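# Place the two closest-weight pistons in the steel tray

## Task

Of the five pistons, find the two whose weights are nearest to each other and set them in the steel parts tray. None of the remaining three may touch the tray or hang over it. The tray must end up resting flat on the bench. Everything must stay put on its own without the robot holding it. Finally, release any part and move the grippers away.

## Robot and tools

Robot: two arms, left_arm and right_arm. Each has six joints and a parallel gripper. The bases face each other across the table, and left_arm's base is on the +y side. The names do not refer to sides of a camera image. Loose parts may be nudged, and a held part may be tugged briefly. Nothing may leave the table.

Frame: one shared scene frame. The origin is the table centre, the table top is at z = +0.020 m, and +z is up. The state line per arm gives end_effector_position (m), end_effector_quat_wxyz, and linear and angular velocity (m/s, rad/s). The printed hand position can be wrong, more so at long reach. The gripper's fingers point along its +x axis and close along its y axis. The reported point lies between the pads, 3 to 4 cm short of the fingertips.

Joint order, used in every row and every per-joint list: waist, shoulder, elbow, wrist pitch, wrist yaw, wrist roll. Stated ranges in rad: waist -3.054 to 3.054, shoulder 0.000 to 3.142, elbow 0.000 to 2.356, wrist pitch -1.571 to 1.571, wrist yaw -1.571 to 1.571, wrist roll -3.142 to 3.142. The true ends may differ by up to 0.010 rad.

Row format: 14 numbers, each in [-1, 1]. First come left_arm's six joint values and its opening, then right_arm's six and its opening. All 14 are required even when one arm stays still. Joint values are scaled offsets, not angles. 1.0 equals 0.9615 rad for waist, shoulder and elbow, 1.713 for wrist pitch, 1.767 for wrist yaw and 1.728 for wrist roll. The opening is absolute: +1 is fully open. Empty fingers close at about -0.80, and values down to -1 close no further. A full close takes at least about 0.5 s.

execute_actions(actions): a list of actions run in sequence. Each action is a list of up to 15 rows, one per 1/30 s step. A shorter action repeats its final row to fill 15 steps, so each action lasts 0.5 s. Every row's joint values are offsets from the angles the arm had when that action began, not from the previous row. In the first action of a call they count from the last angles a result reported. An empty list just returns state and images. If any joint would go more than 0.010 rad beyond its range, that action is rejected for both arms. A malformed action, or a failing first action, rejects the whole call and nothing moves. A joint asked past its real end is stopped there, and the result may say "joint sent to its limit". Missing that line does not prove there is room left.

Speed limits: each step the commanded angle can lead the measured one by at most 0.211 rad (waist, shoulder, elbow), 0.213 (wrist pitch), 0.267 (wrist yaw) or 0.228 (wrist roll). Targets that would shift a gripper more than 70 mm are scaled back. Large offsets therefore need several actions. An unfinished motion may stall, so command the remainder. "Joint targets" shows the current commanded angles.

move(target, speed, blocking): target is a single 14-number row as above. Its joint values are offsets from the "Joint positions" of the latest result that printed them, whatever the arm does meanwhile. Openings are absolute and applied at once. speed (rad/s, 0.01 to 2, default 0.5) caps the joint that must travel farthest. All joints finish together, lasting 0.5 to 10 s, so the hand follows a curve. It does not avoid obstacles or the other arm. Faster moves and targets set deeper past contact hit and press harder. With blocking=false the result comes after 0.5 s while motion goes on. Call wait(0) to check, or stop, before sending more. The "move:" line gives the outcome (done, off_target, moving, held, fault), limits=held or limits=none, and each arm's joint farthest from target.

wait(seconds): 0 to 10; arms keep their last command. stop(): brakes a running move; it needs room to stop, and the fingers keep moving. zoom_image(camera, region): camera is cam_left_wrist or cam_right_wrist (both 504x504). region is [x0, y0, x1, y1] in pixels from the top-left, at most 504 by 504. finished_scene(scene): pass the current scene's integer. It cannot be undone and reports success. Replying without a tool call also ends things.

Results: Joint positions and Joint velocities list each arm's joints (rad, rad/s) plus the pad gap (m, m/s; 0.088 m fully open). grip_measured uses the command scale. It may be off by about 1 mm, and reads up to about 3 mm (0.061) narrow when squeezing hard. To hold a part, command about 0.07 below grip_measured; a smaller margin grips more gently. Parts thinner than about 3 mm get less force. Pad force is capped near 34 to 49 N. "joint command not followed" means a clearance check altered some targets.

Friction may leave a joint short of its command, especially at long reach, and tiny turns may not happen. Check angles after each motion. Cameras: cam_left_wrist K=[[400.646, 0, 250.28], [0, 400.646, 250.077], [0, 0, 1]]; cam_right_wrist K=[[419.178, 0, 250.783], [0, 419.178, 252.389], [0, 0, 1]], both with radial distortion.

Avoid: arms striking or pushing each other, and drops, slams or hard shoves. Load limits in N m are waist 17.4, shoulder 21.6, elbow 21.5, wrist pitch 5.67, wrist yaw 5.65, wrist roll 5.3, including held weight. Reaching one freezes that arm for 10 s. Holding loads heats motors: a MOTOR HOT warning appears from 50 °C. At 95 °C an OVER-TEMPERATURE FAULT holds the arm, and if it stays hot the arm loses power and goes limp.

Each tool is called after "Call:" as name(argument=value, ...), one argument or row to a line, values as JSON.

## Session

Call:
execute_actions(
  actions=[],
)

Scene clock: 0.00 s.
left_arm: end_effector_position=(+0.0218, +0.2458, +0.1672) grip_measured=+0.829 end_effector_quat_wxyz=(-0.041, +0.625, -0.475, -0.618) end_effector_velocity=(+0.000, +0.002, -0.001) end_effector_angular_velocity=(+0.011, +0.005, +0.015) | right_arm: end_effector_position=(+0.3452, -0.1565, +0.2643) grip_measured=+0.840 end_effector_quat_wxyz=(+0.570, +0.577, +0.434, +0.392) end_effector_velocity=(+0.000, -0.000, -0.001) end_effector_angular_velocity=(-0.010, -0.014, +0.006)
Joint names: [waist, shoulder, elbow, wrist pitch, wrist yaw, wrist roll]
Joint positions: left_arm=[-0.21   0.703  0.235 -0.485  0.092  2.109  0.08 ] | right_arm=[-1.316  1.734  0.76   0.914 -0.812  1.57   0.08 ]
Joint velocities: left_arm=[-0.007 -0.002 -0.002 -0.007 -0.007 -0.022 -0.   ] | right_arm=[-0.002  0.002  0.002 -0.007 -0.007 -0.022 -0.   ]
Motor temperatures (°C, as the motors report them): left_arm=[24 27 25 27 24 23] | right_arm=[25 23 28 29 25 24]
Heat: left arm: hottest shoulder 27 °C (+0.0 °C/min); right arm: hottest wrist pitch 29 °C (+0.0 °C/min).
Joint targets: left_arm=[-0.210 0.703 0.235 -0.485 0.092 2.109] | right_arm=[-1.316 1.734 0.760 0.914 -0.812 1.570]

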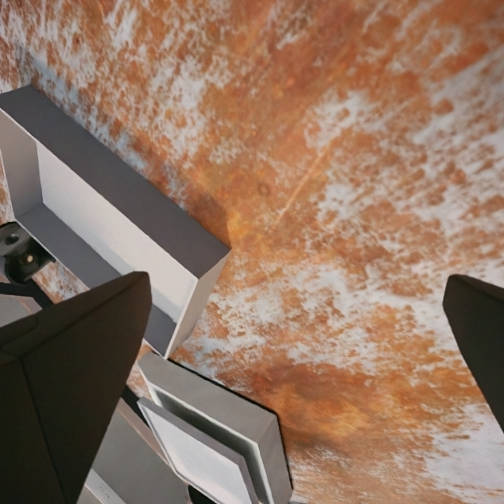

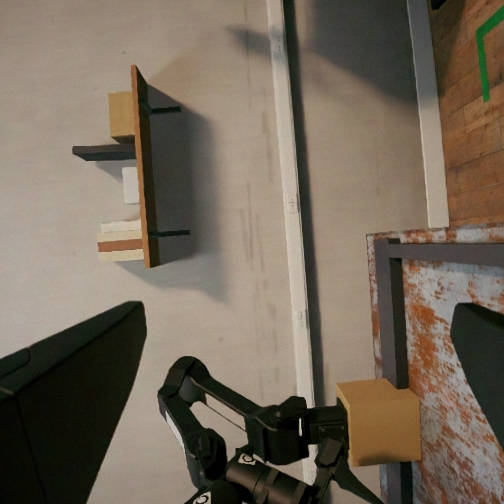

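Call:
move(
  target=[0.218, -0.066, 0.432, -0.06, -0.052, -1.0, 1, 0.99, -0.99, 0.04, -0.884, 0.46, -0.909, 1],
  speed=1.2,
)

Scene clock: 2.87 s.
left_arm: end_effector_position=(+0.0732, +0.1935, +0.3255) grip_measured=+0.989 end_effector_quat_wxyz=(+0.618, +0.332, +0.071, -0.709) end_effector_velocity=(+0.004, +0.001, +0.000) end_effector_angular_velocity=(+0.003, +0.006, +0.033) | right_arm: end_effector_position=(+0.0571, -0.1786, +0.3085) grip_measured=+1.000 end_effector_quat_wxyz=(+0.735, -0.186, +0.227, +0.611) end_effector_velocity=(-0.003, -0.001, -0.002) end_effector_angular_velocity=(-0.008, -0.004, +0.028)
Joint names: [waist, shoulder, elbow, wrist pitch, wrist yaw, wrist roll]
Joint positions: left_arm=[-0.004  0.643  0.636 -0.585  0.004  0.385  0.087] | right_arm=[-0.368  0.788  0.791 -0.598 -0.004  0.002  0.088]
Joint velocities: left_arm=[ 0.002 -0.002  0.002 -0.007 -0.022 -0.022 -0.   ] | right_arm=[-0.002 -0.002 -0.002 -0.007 -0.022 -0.022  0.   ]
Motor temperatures (°C, as the motors report them): left_arm=[24 27 26 27 24 23] | right_arm=[25 23 28 29 25 24]
Heat: left arm: hottest shoulder 27 °C (+0.0 °C/min); right arm: hottest wrist pitch 29 °C (+0.0 °C/min).
Joint targets: left_arm=[-0.001 0.640 0.651 -0.588 0.001 0.381] | right_arm=[-0.364 0.782 0.799 -0.601 0.000 -0.001]
move: off_target (left_arm); limits=none; left_arm: farthest joint: the elbow, 0.015 radians from its target (0.415 radians at the start); right_arm: farthest joint: the elbow, 0.008 radians from its target (0.038 radians at the start)

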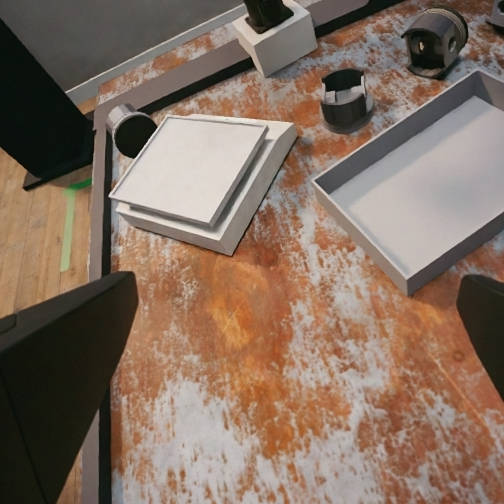

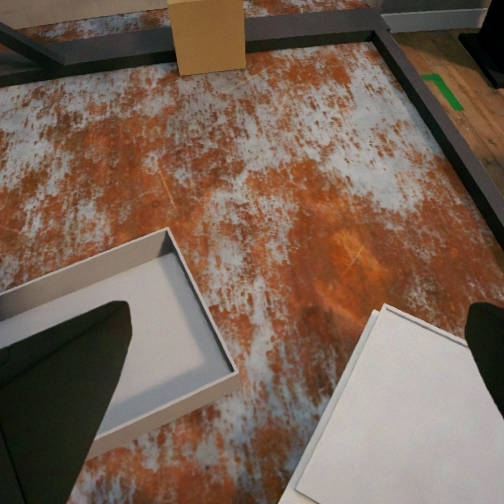

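Call:
move(
  target=[-0.2, 0.2, 0.25, 0.06, 0, -0.224, 1, 0, 0, 0, 0, 0, 0, 1],
  speed=0.8,
)

Scene clock: 4.53 s.
left_arm: end_effector_position=(+0.0198, +0.1533, +0.3971) grip_measured=+0.989 end_effector_quat_wxyz=(+0.614, +0.175, +0.143, -0.756) end_effector_velocity=(+0.001, +0.001, -0.002) end_effector_angular_velocity=(+0.005, -0.011, +0.001) | right_arm: end_effector_position=(+0.0572, -0.1786, +0.3085) grip_measured=+1.000 end_effector_quat_wxyz=(+0.735, -0.186, +0.227, +0.611) end_effector_velocity=(-0.001, -0.001, -0.002) end_effector_angular_velocity=(-0.010, -0.012, +0.016)
Joint names: [waist, shoulder, elbow, wrist pitch, wrist yaw, wrist roll]
Joint positions: left_arm=[-0.193  0.831  0.861 -0.485  0.004  0.001  0.087] | right_arm=[-0.368  0.788  0.791 -0.599 -0.004  0.002  0.088]
Joint velocities: left_arm=[-0.002 -0.002 -0.002 -0.007 -0.007  0.007  0.   ] | right_arm=[-0.002 -0.002 -0.002 -0.007 -0.007 -0.022  0.   ]
Motor temperatures (°C, as the motors report them): left_arm=[24 27 27 27 24 23] | right_arm=[25 23 28 29 25 24]
Heat: left arm: hottest shoulder 27 °C (+0.0 °C/min); right arm: hottest wrist pitch 29 °C (+0.0 °C/min).
Joint targets: left_arm=[-0.196 0.835 0.876 -0.483 0.004 -0.002] | right_arm=[-0.369 0.788 0.791 -0.598 -0.004 0.002]
move: off_target (left_arm); limits=none; left_arm: farthest joint: the elbow, 0.016 radians from its target (0.241 radians at the start); right_arm: farthest joint: the wrist pitch, 0.001 radians from its target (0.001 radians at the start)

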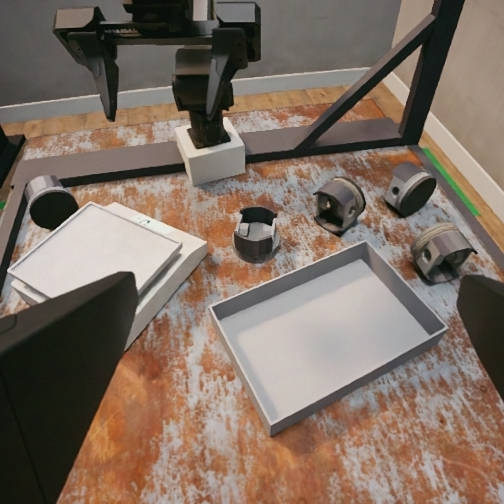

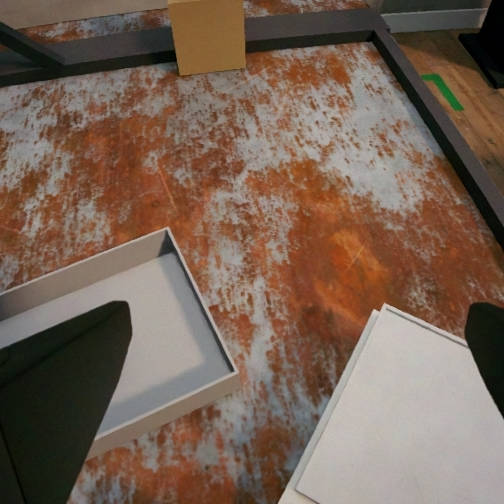

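Call:
zoom_image(
  camera="cam_left_wrist",
  region=[0, 160, 240, 320],
)

Call:
zoom_image(
  camera="cam_left_wrist",
  region=[220, 150, 500, 300],
)

Region (0, 160, 240, 320) of cam_left_wrist's 504x504 image, scaled by 2.100, with more detail than that image has.

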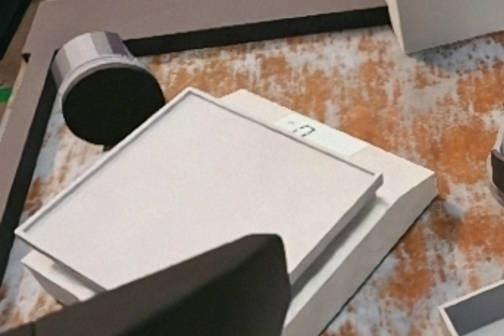

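Region (220, 150, 500, 300) of cam_left_wrist's 504x504 image, scaled by 1.800, with more detail than that image has; it fills the top 270 rows of this view, and the rest is white.

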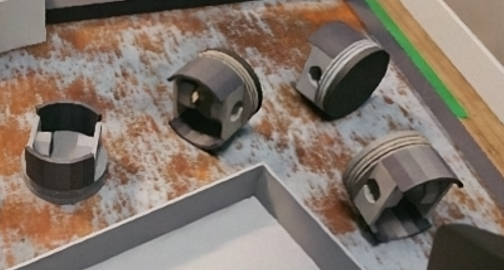

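Call:
move(
  target=[0.097, 0.7, 0.676, -0.067, 0, 0, 1, 0.473, 0.697, 0.199, -0.288, 0.002, 0, 1],
  speed=0.8,
)

Scene clock: 10.27 s.
left_arm: end_effector_position=(+0.0287, +0.0059, +0.4316) grip_measured=+0.989 end_effector_quat_wxyz=(+0.635, +0.219, +0.196, -0.714) end_effector_velocity=(-0.004, +0.000, -0.005) end_effector_angular_velocity=(+0.018, +0.008, -0.009) | right_arm: end_effector_position=(-0.0522, -0.2070, +0.1688) grip_measured=+1.000 end_effector_quat_wxyz=(+0.431, -0.558, +0.430, +0.564) end_effector_velocity=(+0.002, -0.002, -0.001) end_effector_angular_velocity=(-0.010, -0.010, +0.005)
Joint names: [waist, shoulder, elbow, wrist pitch, wrist yaw, wrist roll]
Joint positions: left_arm=[-0.103  1.495  1.496 -0.598  0.004  0.001  0.087] | right_arm=[ 0.083  1.446  0.974 -1.09  -0.004  0.002  0.088]
Joint velocities: left_arm=[-0.007  0.007 -0.002 -0.007  0.007 -0.007 -0.   ] | right_arm=[-0.002  0.002 -0.002 -0.007  0.007 -0.007  0.   ]
Motor temperatures (°C, as the motors report them): left_arm=[24 27 28 28 24 23] | right_arm=[25 23 29 30 25 24]
Heat: left arm: hottest elbow 28 °C (+5.8 °C/min); right arm: hottest wrist pitch 30 °C (+5.8 °C/min).
Joint targets: left_arm=[-0.099 1.504 1.511 -0.600 0.004 0.001] | right_arm=[0.086 1.458 0.982 -1.092 -0.000 0.002]
move: off_target (left_arm, right_arm); limits=none; left_arm: farthest joint: the elbow, 0.015 radians from its target (0.650 radians at the start); right_arm: farthest joint: the shoulder, 0.012 radians from its target (0.671 radians at the start)

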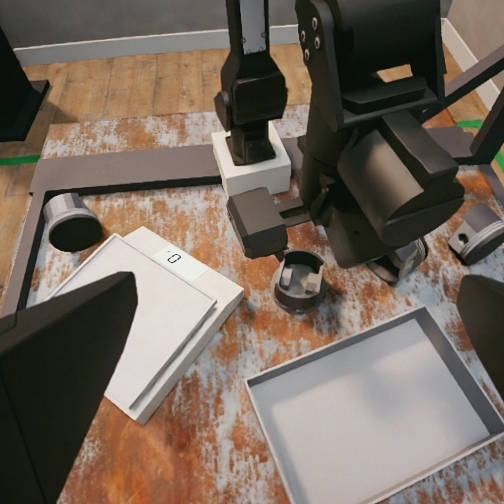

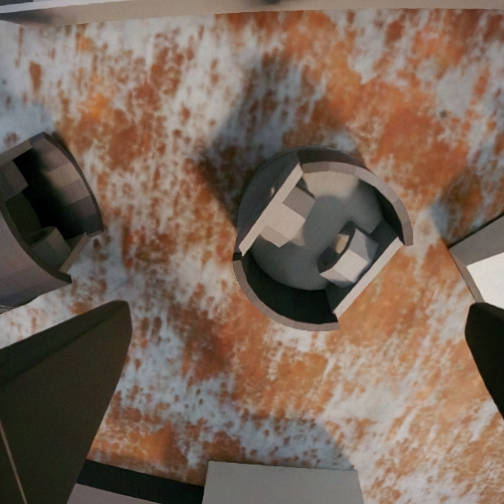

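Call:
move(
  target=[0, 0, 0, 0, 0, 0, 1, -0.0577, 0.103, -0.0894, 0.0952, 0.002, -0.576, 1],
  speed=0.8,
)

Scene clock: 14.10 s.
left_arm: end_effector_position=(+0.0287, +0.0057, +0.4313) grip_measured=+0.989 end_effector_quat_wxyz=(+0.635, +0.220, +0.196, -0.714) end_effector_velocity=(-0.002, +0.002, -0.001) end_effector_angular_velocity=(+0.007, -0.003, -0.013) | right_arm: end_effector_position=(-0.0425, -0.1947, +0.1314) grip_measured=+1.000 end_effector_quat_wxyz=(+0.131, -0.693, +0.128, +0.697) end_effector_velocity=(+0.000, +0.001, -0.000) end_effector_angular_velocity=(+0.006, +0.009, +0.015)
Joint names: [waist, shoulder, elbow, wrist pitch, wrist yaw, wrist roll]
Joint positions: left_arm=[-0.103  1.496  1.496 -0.598  0.004  0.001  0.087] | right_arm=[ 0.031  1.534  0.897 -0.928 -0.004 -0.99   0.088]
Joint velocities: left_arm=[-0.002 -0.002 -0.002 -0.007  0.007  0.007 -0.   ] | right_arm=[-0.007 -0.002 -0.002  0.007 -0.007 -0.022  0.   ]
Motor temperatures (°C, as the motors report them): left_arm=[24 27 29 29 24 23] | right_arm=[25 23 30 30 25 24]
Heat: left arm: hottest elbow 29 °C (+8.5 °C/min); right arm: hottest elbow 30 °C (+4.3 °C/min).
Joint targets: left_arm=[-0.103 1.495 1.496 -0.598 0.004 0.001] | right_arm=[0.027 1.545 0.888 -0.926 -0.000 -0.993]
move: off_target (right_arm); limits=none; left_arm: farthest joint: the shoulder, 0.001 radians from its target (0.001 radians at the start); right_arm: farthest joint: the shoulder, 0.011 radians from its target (0.098 radians at the start)

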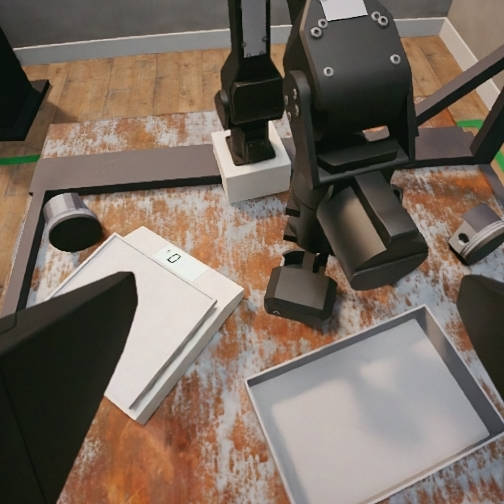

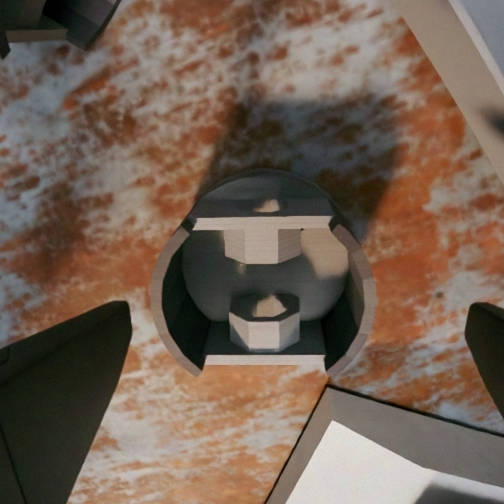

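Call:
move(
  target=[0, 0, 0, 0, 0, 0, 1, -0.0095, -0.0245, -0.112, 0.046, 0.002, 0, 1],
  speed=0.3,
)

Scene clock: 16.97 s.
left_arm: end_effector_position=(+0.0287, +0.0057, +0.4313) grip_measured=+0.989 end_effector_quat_wxyz=(+0.635, +0.220, +0.196, -0.714) end_effector_velocity=(-0.002, -0.001, +0.001) end_effector_angular_velocity=(-0.008, -0.009, -0.005) | right_arm: end_effector_position=(-0.0383, -0.2084, +0.1120) grip_measured=+1.000 end_effector_quat_wxyz=(+0.130, -0.694, +0.132, +0.696) end_effector_velocity=(-0.004, -0.001, -0.000) end_effector_angular_velocity=(+0.003, +0.023, +0.010)
Joint names: [waist, shoulder, elbow, wrist pitch, wrist yaw, wrist roll]
Joint positions: left_arm=[-0.103  1.496  1.496 -0.598  0.004  0.001  0.087] | right_arm=[ 0.026  1.52   0.799 -0.852 -0.004 -0.99   0.088]
Joint velocities: left_arm=[-0.007  0.002  0.002  0.007 -0.007  0.007 -0.   ] | right_arm=[ 0.002 -0.007 -0.007  0.007 -0.022 -0.007  0.   ]
Motor temperatures (°C, as the motors report them): left_arm=[24 28 29 29 24 23] | right_arm=[25 23 30 29 25 24]
Heat: left arm: hottest elbow 29 °C (+7.1 °C/min); right arm: hottest elbow 30 °C (+3.5 °C/min).
Joint targets: left_arm=[-0.103 1.496 1.496 -0.598 0.004 0.001] | right_arm=[0.022 1.510 0.790 -0.849 -0.000 -0.990]
move: done; limits=none; left_arm: farthest joint: the waist, 0.000 radians from its target (0.000 radians at the start); right_arm: farthest joint: the elbow, 0.010 radians from its target (0.108 radians at the start)

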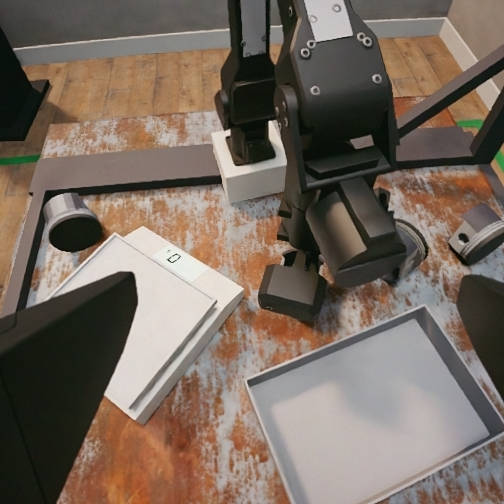

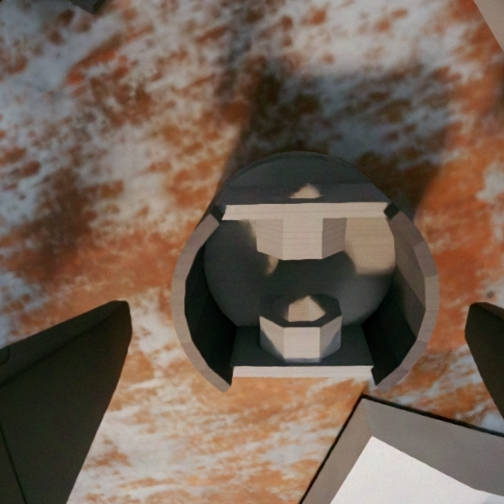

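Call:
move(
  target=[0, 0, 0, 0, 0, 0, 1, 0.0184, 0.1406, -0.0952, 0.1232, 0.002, 0.006, 1],
  speed=0.25,
)

Scene clock: 19.70 s.
left_arm: end_effector_position=(+0.0287, +0.0057, +0.4313) grip_measured=+0.989 end_effector_quat_wxyz=(+0.635, +0.220, +0.196, -0.714) end_effector_velocity=(-0.002, +0.001, +0.001) end_effector_angular_velocity=(+0.004, +0.014, +0.011) | right_arm: end_effector_position=(-0.0423, -0.2048, +0.0683) grip_measured=+1.000 end_effector_quat_wxyz=(+0.129, -0.694, +0.129, +0.697) end_effector_velocity=(-0.001, +0.001, +0.000) end_effector_angular_velocity=(+0.006, +0.009, +0.034)
Joint names: [waist, shoulder, elbow, wrist pitch, wrist yaw, wrist roll]
Joint positions: left_arm=[-0.103  1.496  1.496 -0.598  0.004  0.001  0.087] | right_arm=[ 0.039  1.643  0.716 -0.642 -0.004 -0.983  0.088]
Joint velocities: left_arm=[-0.007 -0.002  0.002 -0.007 -0.007 -0.022 -0.   ] | right_arm=[-0.002 -0.002 -0.002  0.007 -0.007 -0.037  0.   ]
Motor temperatures (°C, as the motors report them): left_arm=[24 28 29 30 24 23] | right_arm=[25 24 30 29 25 24]
Heat: left arm: hottest wrist pitch 30 °C (+9.1 °C/min); right arm: hottest elbow 30 °C (+3.0 °C/min).
Joint targets: left_arm=[-0.103 1.496 1.496 -0.598 0.004 0.001] | right_arm=[0.043 1.655 0.708 -0.640 -0.000 -0.980]
move: off_target (right_arm); limits=none; left_arm: farthest joint: the waist, 0.000 radians from its target (0.000 radians at the start); right_arm: farthest joint: the shoulder, 0.012 radians from its target (0.136 radians at the start)

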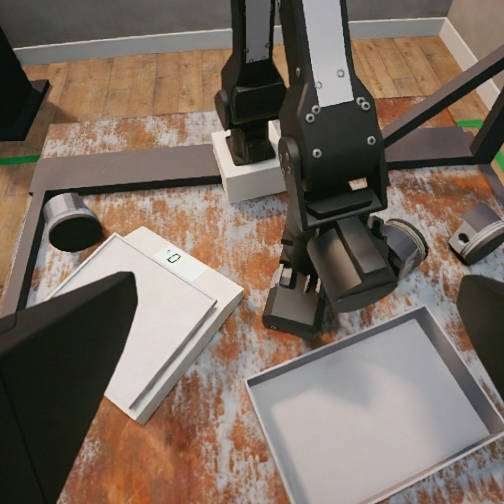

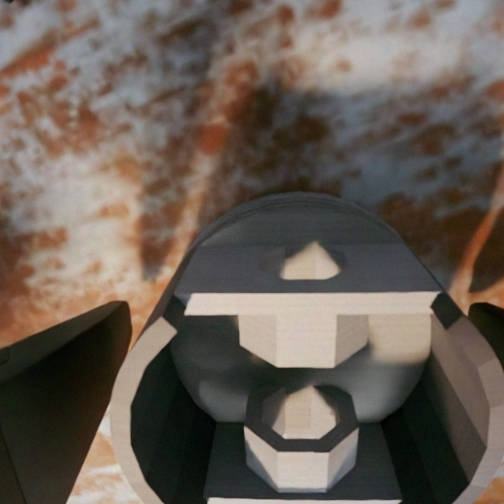

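Close gently.

Call:
execute_actions(
  actions=[
    [[0,0,0,0,0,0,1,0,0,0,0,0,0,0.9],[0,0,0,0,0,0,1,0,0,0,0,0,0,0.85],[0,0,0,0,0,0,1,0,0,0,0,0,0,0.8],[0,0,0,0,0,0,1,0,0,0,0,0,0,0.76],[0,0,0,0,0,0,1,0,0,0,0,0,0,0.73],[0,0,0,0,0,0,1,0,0,0,0,0,0,0.70],[0,0,0,0,0,0,1,0,0,0,0,0,0,0.68],[0,0,0,0,0,0,1,0,0,0,0,0,0,0.66],[0,0,0,0,0,0,1,0,0,0,0,0,0,0.64],[0,0,0,0,0,0,1,0,0,0,0,0,0,0.62],[0,0,0,0,0,0,1,0,0,0,0,0,0,0.60],[0,0,0,0,0,0,1,0,0,0,0,0,0,0.58],[0,0,0,0,0,0,1,0,0,0,0,0,0,0.56],[0,0,0,0,0,0,1,0,0,0,0,0,0,0.54],[0,0,0,0,0,0,1,0,0,0,0,0,0,0.54]],
  ],
)

Scene clock: 20.77 s.
left_arm: end_effector_position=(+0.0287, +0.0057, +0.4313) grip_measured=+0.989 end_effector_quat_wxyz=(+0.635, +0.220, +0.196, -0.714) end_effector_velocity=(+0.002, +0.001, -0.001) end_effector_angular_velocity=(+0.007, -0.007, +0.020) | right_arm: end_effector_position=(-0.0423, -0.2052, +0.0682) grip_measured=+0.631 end_effector_quat_wxyz=(+0.128, -0.694, +0.130, +0.696) end_effector_velocity=(+0.001, -0.002, +0.000) end_effector_angular_velocity=(-0.009, +0.006, -0.000)
Joint names: [waist, shoulder, elbow, wrist pitch, wrist yaw, wrist roll]
Joint positions: left_arm=[-0.103  1.496  1.496 -0.598  0.004  0.001  0.087] | right_arm=[ 0.039  1.643  0.716 -0.644 -0.004 -0.983  0.07 ]
Joint velocities: left_arm=[-0.002 -0.002 -0.002 -0.007 -0.022 -0.007 -0.   ] | right_arm=[-0.007 -0.002 -0.002 -0.007 -0.007 -0.007  0.   ]
Motor temperatures (°C, as the motors report them): left_arm=[24 28 29 30 24 23] | right_arm=[25 24 30 29 25 24]
Heat: left arm: hottest wrist pitch 30 °C (+8.7 °C/min); right arm: hottest elbow 30 °C (+2.9 °C/min).
Joint targets: left_arm=[-0.103 1.496 1.496 -0.598 0.004 0.001] | right_arm=[0.039 1.643 0.716 -0.643 -0.004 -0.983]

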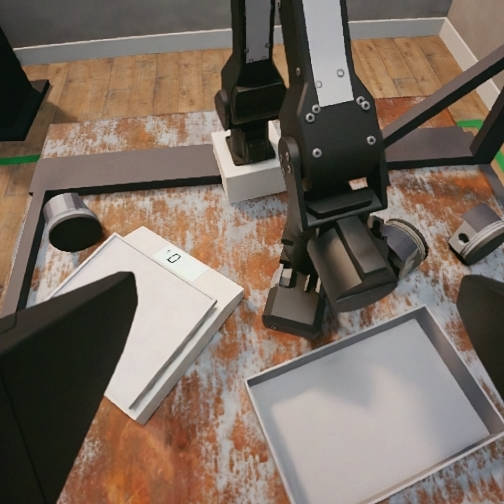

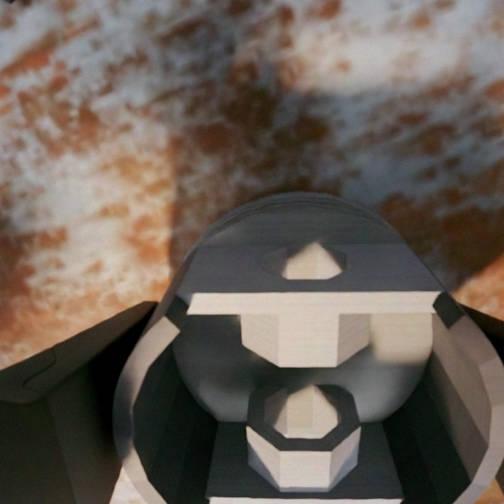

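Call:
move(
  target=[0, 0, 0, 0, 0, 0, 1, 0, -0.187, 0.228, -0.2195, 0.002, 0, 0.54],
  speed=0.5,
)

Scene clock: 26.13 s.
left_arm: end_effector_position=(+0.0287, +0.0057, +0.4313) grip_measured=+0.989 end_effector_quat_wxyz=(+0.635, +0.220, +0.196, -0.714) end_effector_velocity=(-0.002, +0.002, -0.001) end_effector_angular_velocity=(+0.008, +0.009, -0.004) | right_arm: end_effector_position=(-0.0425, -0.2041, +0.1498) grip_measured=+0.631 end_effector_quat_wxyz=(+0.128, -0.694, +0.130, +0.696) end_effector_velocity=(-0.000, -0.006, -0.000) end_effector_angular_velocity=(-0.023, +0.002, +0.024)
Joint names: [waist, shoulder, elbow, wrist pitch, wrist yaw, wrist roll]
Joint positions: left_arm=[-0.103  1.496  1.496 -0.598  0.004  0.001  0.087] | right_arm=[ 0.039  1.477  0.923 -1.017 -0.004 -0.983  0.07 ]
Joint velocities: left_arm=[-0.002 -0.002 -0.002 -0.007  0.007 -0.007 -0.   ] | right_arm=[ 0.002 -0.002 -0.002 -0.022 -0.007 -0.022  0.   ]
Motor temperatures (°C, as the motors report them): left_arm=[24 29 29 30 24 23] | right_arm=[25 24 30 29 25 24]
Heat: left arm: hottest wrist pitch 30 °C (+6.9 °C/min); right arm: hottest elbow 30 °C (+2.3 °C/min).
Joint targets: left_arm=[-0.103 1.496 1.496 -0.598 0.004 0.001] | right_arm=[0.039 1.463 0.935 -1.019 -0.000 -0.983]
move: off_target (right_arm); limits=none; left_arm: farthest joint: the waist, 0.000 radians from its target (0.000 radians at the start); right_arm: farthest joint: the shoulder, 0.014 radians from its target (0.180 radians at the start)

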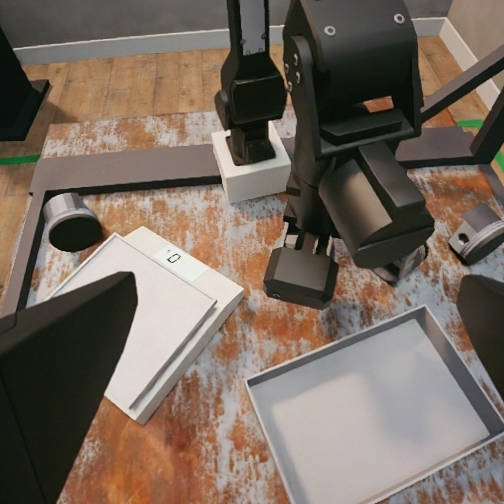

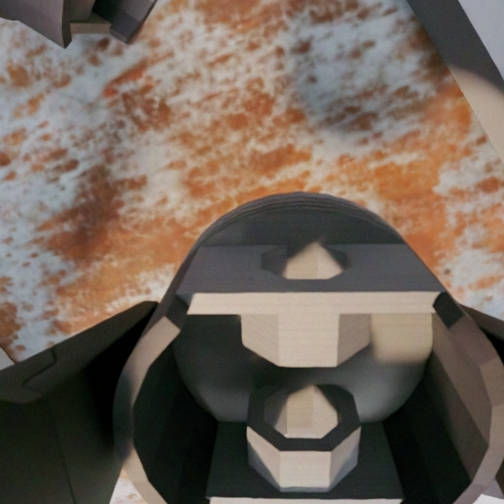

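Call:
move(
  target=[0, 0, 0, 0, 0, 0, 1, -0.735, 0.4236, 0.4775, -0.0284, 0.002, -0.214, 0.54],
  speed=0.6,
)

Scene clock: 28.33 s.
left_arm: end_effector_position=(+0.0287, +0.0057, +0.4313) grip_measured=+0.989 end_effector_quat_wxyz=(+0.635, +0.220, +0.196, -0.714) end_effector_velocity=(+0.003, +0.003, -0.006) end_effector_angular_velocity=(+0.026, -0.009, +0.020) | right_arm: end_effector_position=(+0.1681, -0.1292, +0.1510) grip_measured=+0.631 end_effector_quat_wxyz=(+0.245, -0.663, +0.242, +0.664) end_effector_velocity=(-0.001, -0.001, +0.001) end_effector_angular_velocity=(+0.001, +0.008, +0.020)
Joint names: [waist, shoulder, elbow, wrist pitch, wrist yaw, wrist roll]
Joint positions: left_arm=[-0.103  1.496  1.496 -0.598  0.004  0.001  0.087] | right_arm=[-0.663  1.874  1.369 -1.063 -0.002 -1.35   0.07 ]
Joint velocities: left_arm=[-0.002 -0.002 -0.007 -0.022 -0.022 -0.007 -0.   ] | right_arm=[-0.002 -0.002  0.002 -0.007 -0.007 -0.022 -0.   ]
Motor temperatures (°C, as the motors report them): left_arm=[24 29 30 31 24 23] | right_arm=[25 24 30 29 25 24]
Heat: left arm: hottest wrist pitch 31 °C (+8.5 °C/min); right arm: hottest elbow 30 °C (+2.1 °C/min).
Joint targets: left_arm=[-0.103 1.496 1.496 -0.598 0.004 0.001] | right_arm=[-0.667 1.885 1.382 -1.065 -0.000 -1.353]
move: off_target (right_arm); limits=none; left_arm: farthest joint: the waist, 0.000 radians from its target (0.000 radians at the start); right_arm: farthest joint: the elbow, 0.013 radians from its target (0.459 radians at the start)

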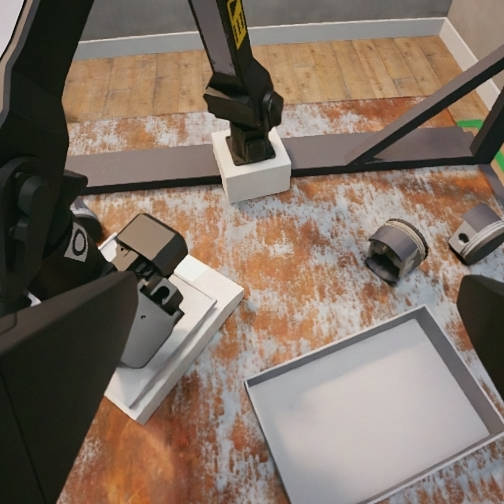

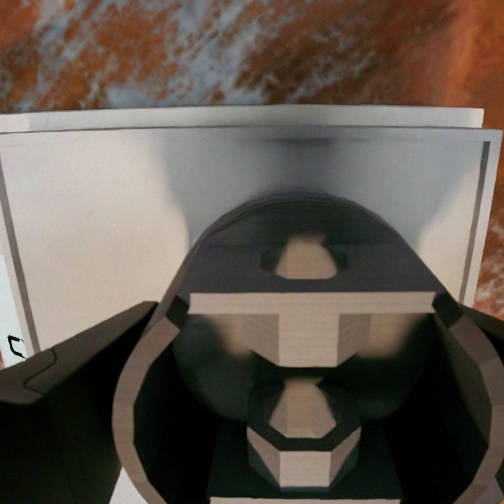

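Call:
move(
  target=[0, 0, 0, 0, 0, 0, 1, -0.0118, 0.0769, 0.0262, 0.029, 0.001, 0, 0.54],
  speed=0.12,
)

Scene clock: 30.33 s.
left_arm: end_effector_position=(+0.0287, +0.0057, +0.4313) grip_measured=+0.989 end_effector_quat_wxyz=(+0.635, +0.220, +0.196, -0.714) end_effector_velocity=(+0.000, +0.004, -0.006) end_effector_angular_velocity=(+0.026, -0.013, -0.001) | right_arm: end_effector_position=(+0.1759, -0.1199, +0.1354) grip_measured=+0.631 end_effector_quat_wxyz=(+0.248, -0.663, +0.244, +0.663) end_effector_velocity=(+0.003, +0.001, +0.001) end_effector_angular_velocity=(+0.007, -0.012, +0.005)
Joint names: [waist, shoulder, elbow, wrist pitch, wrist yaw, wrist roll]
Joint positions: left_arm=[-0.103  1.496  1.496 -0.598  0.004  0.001  0.087] | right_arm=[-0.67   1.932  1.384 -1.017 -0.002 -1.35   0.07 ]
Joint velocities: left_arm=[-0.002 -0.002 -0.007 -0.022 -0.007  0.007  0.   ] | right_arm=[-0.002 -0.002  0.002  0.007  0.007 -0.007 -0.   ]
Motor temperatures (°C, as the motors report them): left_arm=[24 29 30 31 24 23] | right_arm=[25 25 30 29 25 24]
Heat: left arm: hottest wrist pitch 31 °C (+7.9 °C/min); right arm: hottest elbow 30 °C (+2.0 °C/min).
Joint targets: left_arm=[-0.103 1.496 1.496 -0.598 0.004 0.001] | right_arm=[-0.674 1.948 1.394 -1.013 -0.000 -1.349]
move: off_target (right_arm); limits=none; left_arm: farthest joint: the waist, 0.000 radians from its target (0.000 radians at the start); right_arm: farthest joint: the shoulder, 0.016 radians from its target (0.074 radians at the start)

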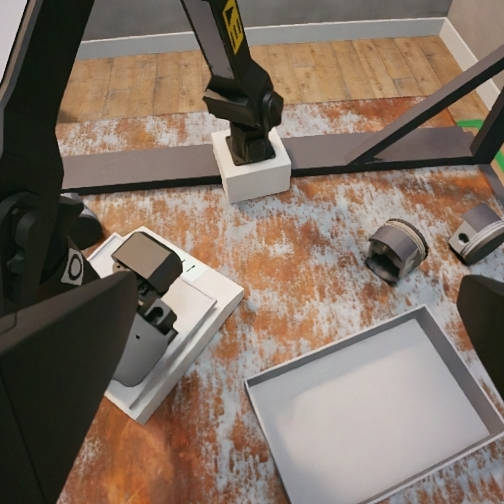

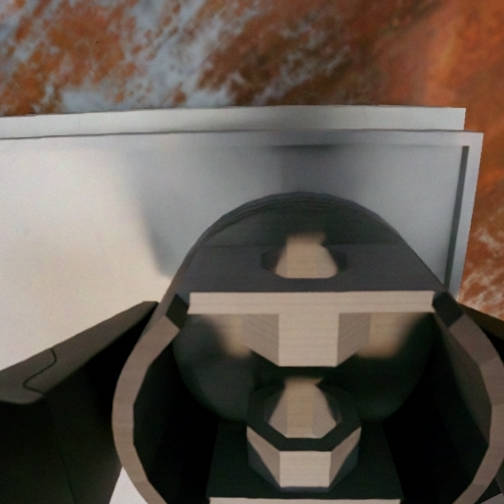

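Call:
execute_actions(
  actions=[
    [[0,0,0,0,0,0,1,0,0,0,0,0,0,0.62],[0,0,0,0,0,0,1,0,0,0,0,0,0,0.66],[0,0,0,0,0,0,1,0,0,0,0,0,0,0.7],[0,0,0,0,0,0,1,0,0,0,0,0,0,0.75],[0,0,0,0,0,0,1,0,0,0,0,0,0,0.8],[0,0,0,0,0,0,1,0,0,0,0,0,0,0.9],[0,0,0,0,0,0,1,0,0,0,0,0,0,1]],
  ],
)

Call:
move(
  target=[0, 0, 0, 0, 0, 0, 1, 0, -0.054, 0.1867, -0.1258, 0.001, 0, 1],
  speed=0.5,
)

Scene clock: 32.20 s.
left_arm: end_effector_position=(+0.0287, +0.0057, +0.4313) grip_measured=+0.989 end_effector_quat_wxyz=(+0.635, +0.220, +0.196, -0.714) end_effector_velocity=(+0.002, +0.000, -0.003) end_effector_angular_velocity=(+0.011, -0.011, +0.004) | right_arm: end_effector_position=(+0.1760, -0.1196, +0.1355) grip_measured=+0.983 end_effector_quat_wxyz=(+0.248, -0.663, +0.243, +0.663) end_effector_velocity=(-0.003, -0.005, +0.000) end_effector_angular_velocity=(-0.016, +0.017, +0.005)
Joint names: [waist, shoulder, elbow, wrist pitch, wrist yaw, wrist roll]
Joint positions: left_arm=[-0.103  1.496  1.496 -0.598  0.004  0.001  0.087] | right_arm=[-0.67   1.932  1.385 -1.017 -0.002 -1.35   0.087]
Joint velocities: left_arm=[ 0.002  0.002 -0.002 -0.007 -0.007  0.007  0.   ] | right_arm=[-0.002 -0.002 -0.002 -0.022 -0.007 -0.007  0.008]
Motor temperatures (°C, as the motors report them): left_arm=[24 29 30 31 24 23] | right_arm=[25 25 30 29 25 24]
Heat: left arm: hottest wrist pitch 31 °C (+7.5 °C/min); right arm: hottest elbow 30 °C (+1.9 °C/min).
Joint targets: left_arm=[-0.103 1.496 1.496 -0.598 0.004 0.001] | right_arm=[-0.670 1.932 1.384 -1.017 -0.002 -1.350]

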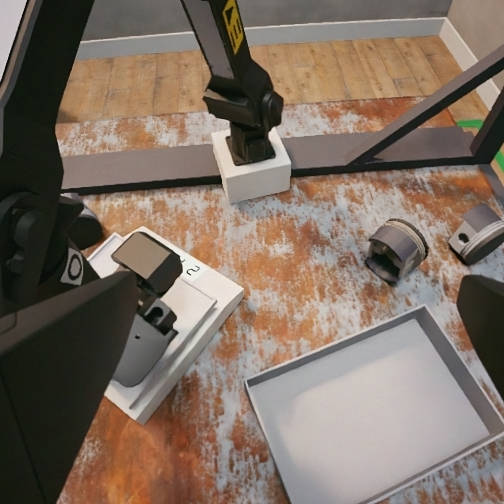

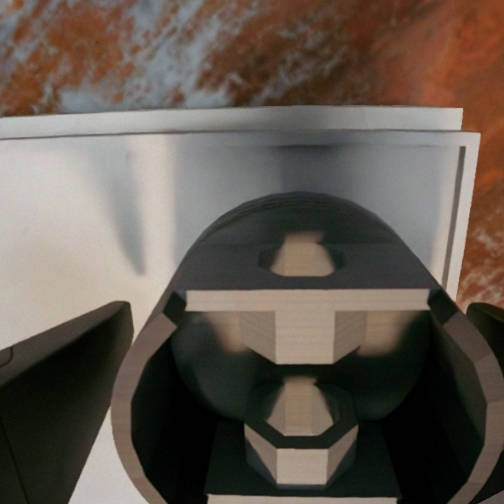

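Scene clock: 33.23 s.
left_arm: end_effector_position=(+0.0287, +0.0057, +0.4313) grip_measured=+0.989 end_effector_quat_wxyz=(+0.635, +0.220, +0.196, -0.714) end_effector_velocity=(+0.002, +0.001, -0.001) end_effector_angular_velocity=(+0.008, +0.005, +0.028) | right_arm: end_effector_position=(+0.1762, -0.1193, +0.1923) grip_measured=+1.000 end_effector_quat_wxyz=(+0.249, -0.663, +0.243, +0.663) end_effector_velocity=(-0.001, -0.002, +0.000) end_effector_angular_velocity=(-0.003, +0.010, -0.010)
Joint names: [waist, shoulder, elbow, wrist pitch, wrist yaw, wrist roll]
Joint positions: left_arm=[-0.103  1.496  1.496 -0.598  0.004  0.001  0.087] | right_arm=[-0.67   1.889  1.556 -1.23  -0.002 -1.35   0.088]
Joint velocities: left_arm=[-0.002 -0.002 -0.002 -0.007 -0.022 -0.022 -0.   ] | right_arm=[-0.002 -0.002 -0.002 -0.007 -0.007  0.007  0.   ]
Motor temperatures (°C, as the motors report them): left_arm=[24 29 30 31 24 23] | right_arm=[25 25 31 29 25 24]
Heat: left arm: hottest wrist pitch 31 °C (+7.2 °C/min); right arm: hottest elbow 31 °C (+3.6 °C/min).
Joint targets: left_arm=[-0.103 1.496 1.496 -0.598 0.004 0.001] | right_arm=[-0.670 1.880 1.564 -1.232 -0.000 -1.350]
move: done; limits=none; left_arm: farthest joint: the waist, 0.000 radians from its target (0.000 radians at the start); right_arm: farthest joint: the shoulder, 0.009 radians from its target (0.052 radians at the start)

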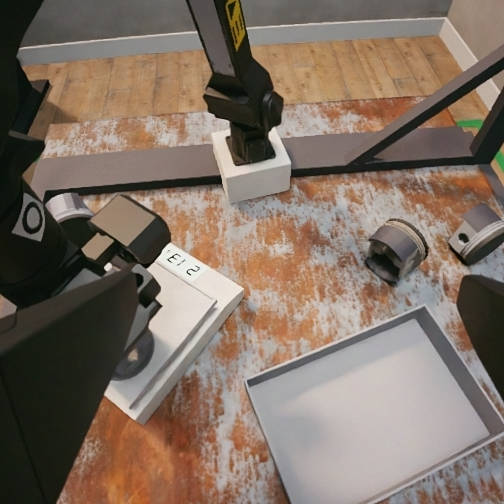

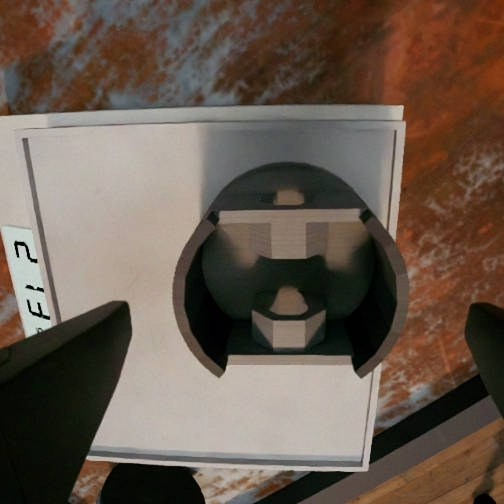

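Call:
move(
  target=[0, 0, 0, 0, 0, 0, 1, -0.749, -0.342, -0.405, 0.0325, 0.001, 0.892, 1],
  speed=1.2,
)

Scene clock: 35.87 s.
left_arm: end_effector_position=(+0.0287, +0.0057, +0.4313) grip_measured=+0.989 end_effector_quat_wxyz=(+0.635, +0.220, +0.196, -0.714) end_effector_velocity=(-0.002, +0.003, -0.001) end_effector_angular_velocity=(+0.009, +0.013, +0.011) | right_arm: end_effector_position=(+0.2611, -0.3367, +0.1903) grip_measured=+1.000 end_effector_quat_wxyz=(+0.704, -0.062, +0.704, +0.063) end_effector_velocity=(+0.001, +0.001, +0.000) end_effector_angular_velocity=(+0.009, -0.004, +0.005)
Joint names: [waist, shoulder, elbow, wrist pitch, wrist yaw, wrist roll]
Joint positions: left_arm=[-0.103  1.496  1.496 -0.598  0.004  0.001  0.087] | right_arm=[-1.387  1.57   1.177 -1.176 -0.002  0.189  0.088]
Joint velocities: left_arm=[-0.007 -0.007 -0.007 -0.007 -0.007 -0.022 -0.   ] | right_arm=[-0.002 -0.002 -0.002  0.007 -0.007 -0.007  0.   ]
Motor temperatures (°C, as the motors report them): left_arm=[24 29 30 31 24 23] | right_arm=[25 26 31 29 25 24]
Heat: left arm: hottest wrist pitch 31 °C (+6.7 °C/min); right arm: hottest elbow 31 °C (+3.3 °C/min).
Joint targets: left_arm=[-0.103 1.496 1.496 -0.598 0.004 0.001] | right_arm=[-1.390 1.560 1.167 -1.174 -0.000 0.192]
move: done; limits=none; left_arm: farthest joint: the waist, 0.000 radians from its target (0.000 radians at the start); right_arm: farthest joint: the shoulder, 0.010 radians from its target (0.329 radians at the start)

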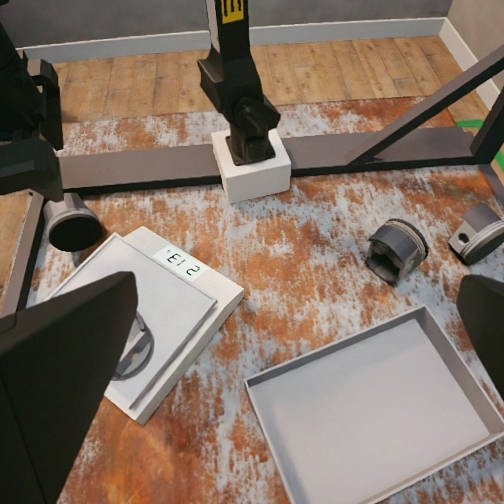

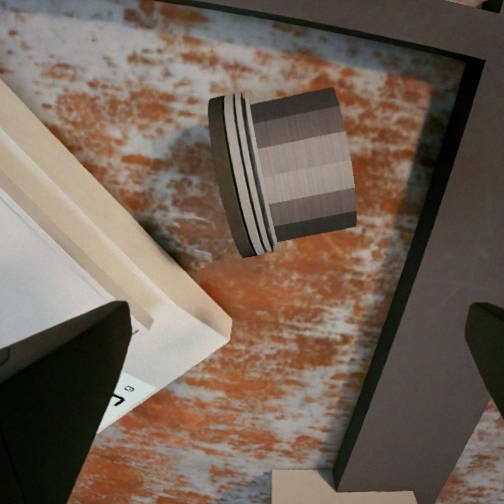

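Call:
move(
  target=[0, 0, 0, 0, 0, 0, 1, -0.029, 0.1736, -0.0265, 0.1008, 0.001, -0.1354, 1],
  speed=0.5,
)

Scene clock: 38.43 s.
left_arm: end_effector_position=(+0.0287, +0.0057, +0.4313) grip_measured=+0.989 end_effector_quat_wxyz=(+0.635, +0.220, +0.196, -0.714) end_effector_velocity=(+0.003, +0.003, -0.004) end_effector_angular_velocity=(+0.020, -0.021, +0.012) | right_arm: end_effector_position=(+0.2919, -0.3326, +0.1457) grip_measured=+1.000 end_effector_quat_wxyz=(+0.695, -0.134, +0.694, +0.136) end_effector_velocity=(-0.006, -0.000, -0.001) end_effector_angular_velocity=(-0.002, +0.028, +0.010)
Joint names: [waist, shoulder, elbow, wrist pitch, wrist yaw, wrist roll]
Joint positions: left_arm=[-0.103  1.496  1.496 -0.598  0.004  0.001  0.087] | right_arm=[-1.411  1.723  1.16  -1.005 -0.002 -0.042  0.088]
Joint velocities: left_arm=[-0.002 -0.002 -0.002 -0.022 -0.022  0.007 -0.   ] | right_arm=[ 0.002  0.002 -0.002 -0.022 -0.007 -0.007  0.   ]
Motor temperatures (°C, as the motors report them): left_arm=[24 30 30 32 24 23] | right_arm=[25 26 31 29 25 24]
Heat: left arm: hottest wrist pitch 32 °C (+7.8 °C/min); right arm: hottest elbow 31 °C (+3.1 °C/min).
Joint targets: left_arm=[-0.103 1.496 1.496 -0.598 0.004 0.001] | right_arm=[-1.414 1.738 1.151 -1.003 -0.000 -0.046]
move: off_target (right_arm); limits=none; left_arm: farthest joint: the waist, 0.000 radians from its target (0.000 radians at the start); right_arm: farthest joint: the shoulder, 0.014 radians from its target (0.167 radians at the start)

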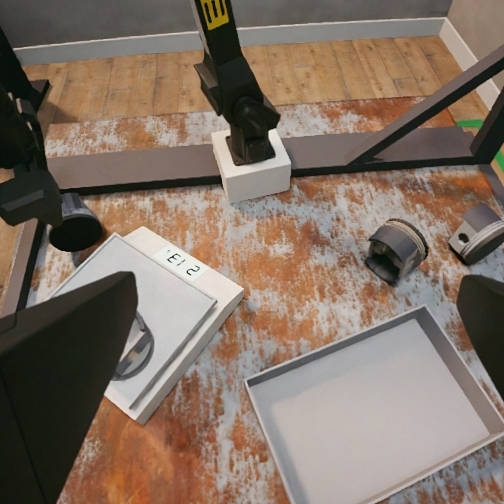

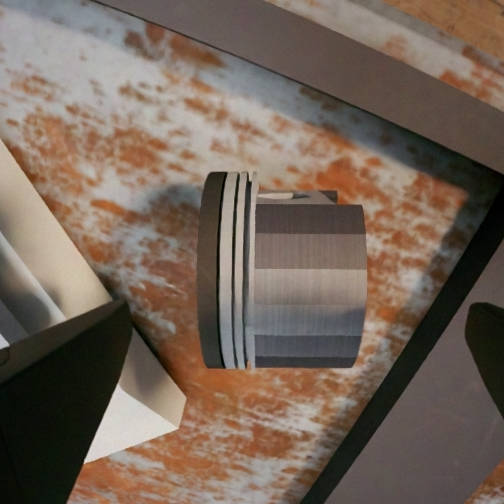

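Call:
move(
  target=[0, 0, 0, 0, 0, 0, 1, 0.0138, 0.045, -0.1175, 0.078, 0.001, 0.006, 0.6],
  speed=0.2,
)

Scene clock: 40.33 s.
left_arm: end_effector_position=(+0.0287, +0.0057, +0.4313) grip_measured=+0.989 end_effector_quat_wxyz=(+0.635, +0.220, +0.196, -0.714) end_effector_velocity=(+0.005, +0.002, +0.001) end_effector_angular_velocity=(+0.000, -0.019, +0.016) | right_arm: end_effector_position=(+0.2859, -0.3319, +0.1133) grip_measured=+0.602 end_effector_quat_wxyz=(+0.694, -0.135, +0.694, +0.136) end_effector_velocity=(+0.000, -0.002, -0.001) end_effector_angular_velocity=(-0.006, -0.005, +0.020)
Joint names: [waist, shoulder, elbow, wrist pitch, wrist yaw, wrist roll]
Joint positions: left_arm=[-0.103  1.496  1.496 -0.598  0.004  0.001  0.087] | right_arm=[-1.401  1.753  1.056 -0.874 -0.002 -0.035  0.069]
Joint velocities: left_arm=[ 0.002 -0.007 -0.002 -0.007 -0.022  0.007 -0.   ] | right_arm=[-0.002 -0.002 -0.007  0.007  0.007 -0.022  0.   ]
Motor temperatures (°C, as the motors report them): left_arm=[24 30 30 32 24 23] | right_arm=[25 26 31 29 25 24]
Heat: left arm: hottest wrist pitch 32 °C (+7.4 °C/min); right arm: hottest elbow 31 °C (+3.0 °C/min).
Joint targets: left_arm=[-0.103 1.496 1.496 -0.598 0.004 0.001] | right_arm=[-1.398 1.767 1.047 -0.872 -0.000 -0.032]
move: off_target (right_arm); limits=none; left_arm: farthest joint: the waist, 0.000 radians from its target (0.000 radians at the start); right_arm: farthest joint: the shoulder, 0.013 radians from its target (0.043 radians at the start)

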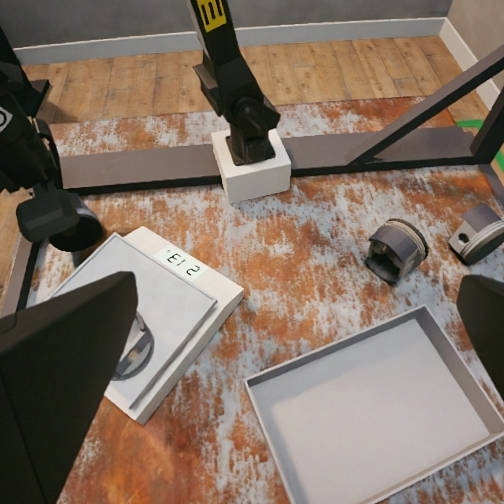

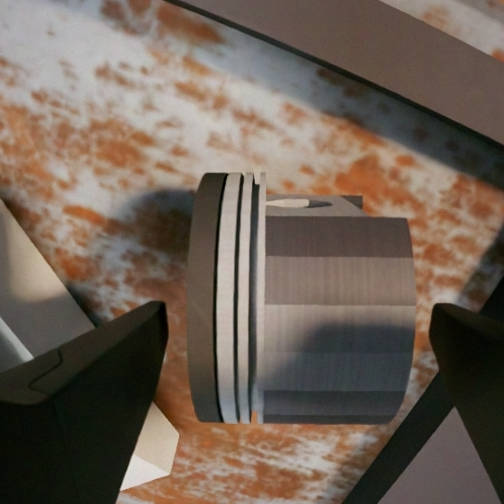

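Looks centered. Close.

Call:
execute_actions(
  actions=[
    [[0,0,0,0,0,0,1,0,0,0,0,0,0,0.5],[0,0,0,0,0,0,1,0,0,0,0,0,0,0.42],[0,0,0,0,0,0,1,0,0,0,0,0,0,0.36],[0,0,0,0,0,0,1,0,0,0,0,0,0,0.32],[0,0,0,0,0,0,1,0,0,0,0,0,0,0.29],[0,0,0,0,0,0,1,0,0,0,0,0,0,0.26],[0,0,0,0,0,0,1,0,0,0,0,0,0,0.24],[0,0,0,0,0,0,1,0,0,0,0,0,0,0.22],[0,0,0,0,0,0,1,0,0,0,0,0,0,0.2],[0,0,0,0,0,0,1,0,0,0,0,0,0,0.18],[0,0,0,0,0,0,1,0,0,0,0,0,0,0.16],[0,0,0,0,0,0,1,0,0,0,0,0,0,0.14],[0,0,0,0,0,0,1,0,0,0,0,0,0,0.12],[0,0,0,0,0,0,1,0,0,0,0,0,0,0.1],[0,0,0,0,0,0,1,0,0,0,0,0,0,0.08]],
  ],
)

Scene clock: 41.40 s.
left_arm: end_effector_position=(+0.0287, +0.0057, +0.4313) grip_measured=+0.989 end_effector_quat_wxyz=(+0.635, +0.220, +0.196, -0.714) end_effector_velocity=(+0.002, -0.000, +0.001) end_effector_angular_velocity=(-0.006, +0.015, +0.021) | right_arm: end_effector_position=(+0.2858, -0.3318, +0.1132) grip_measured=+0.158 end_effector_quat_wxyz=(+0.694, -0.135, +0.694, +0.137) end_effector_velocity=(-0.006, +0.001, +0.000) end_effector_angular_velocity=(+0.013, +0.028, +0.005)
Joint names: [waist, shoulder, elbow, wrist pitch, wrist yaw, wrist roll]
Joint positions: left_arm=[-0.103  1.496  1.496 -0.598  0.004  0.001  0.087] | right_arm=[-1.401  1.753  1.056 -0.874 -0.002 -0.035  0.047]
Joint velocities: left_arm=[ 0.002 -0.002 -0.002  0.007 -0.007 -0.022 -0.   ] | right_arm=[-0.002 -0.002 -0.002 -0.022 -0.022 -0.007 -0.006]
Motor temperatures (°C, as the motors report them): left_arm=[24 30 30 32 24 23] | right_arm=[25 26 31 29 25 24]
Heat: left arm: hottest wrist pitch 32 °C (+7.2 °C/min); right arm: hottest elbow 31 °C (+2.9 °C/min).
Joint targets: left_arm=[-0.103 1.496 1.496 -0.598 0.004 0.001] | right_arm=[-1.401 1.753 1.056 -0.874 -0.002 -0.035]

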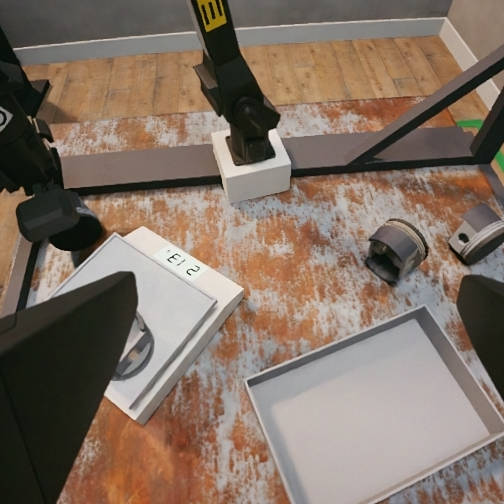

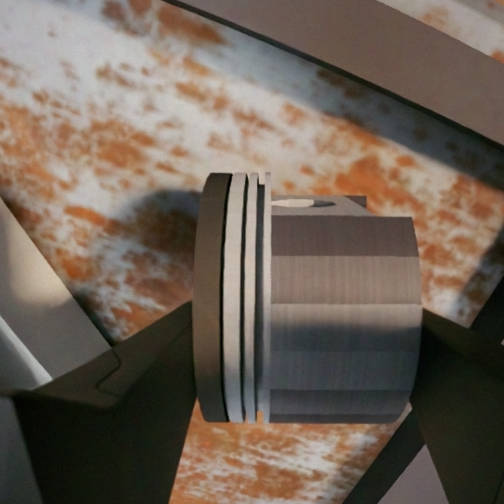

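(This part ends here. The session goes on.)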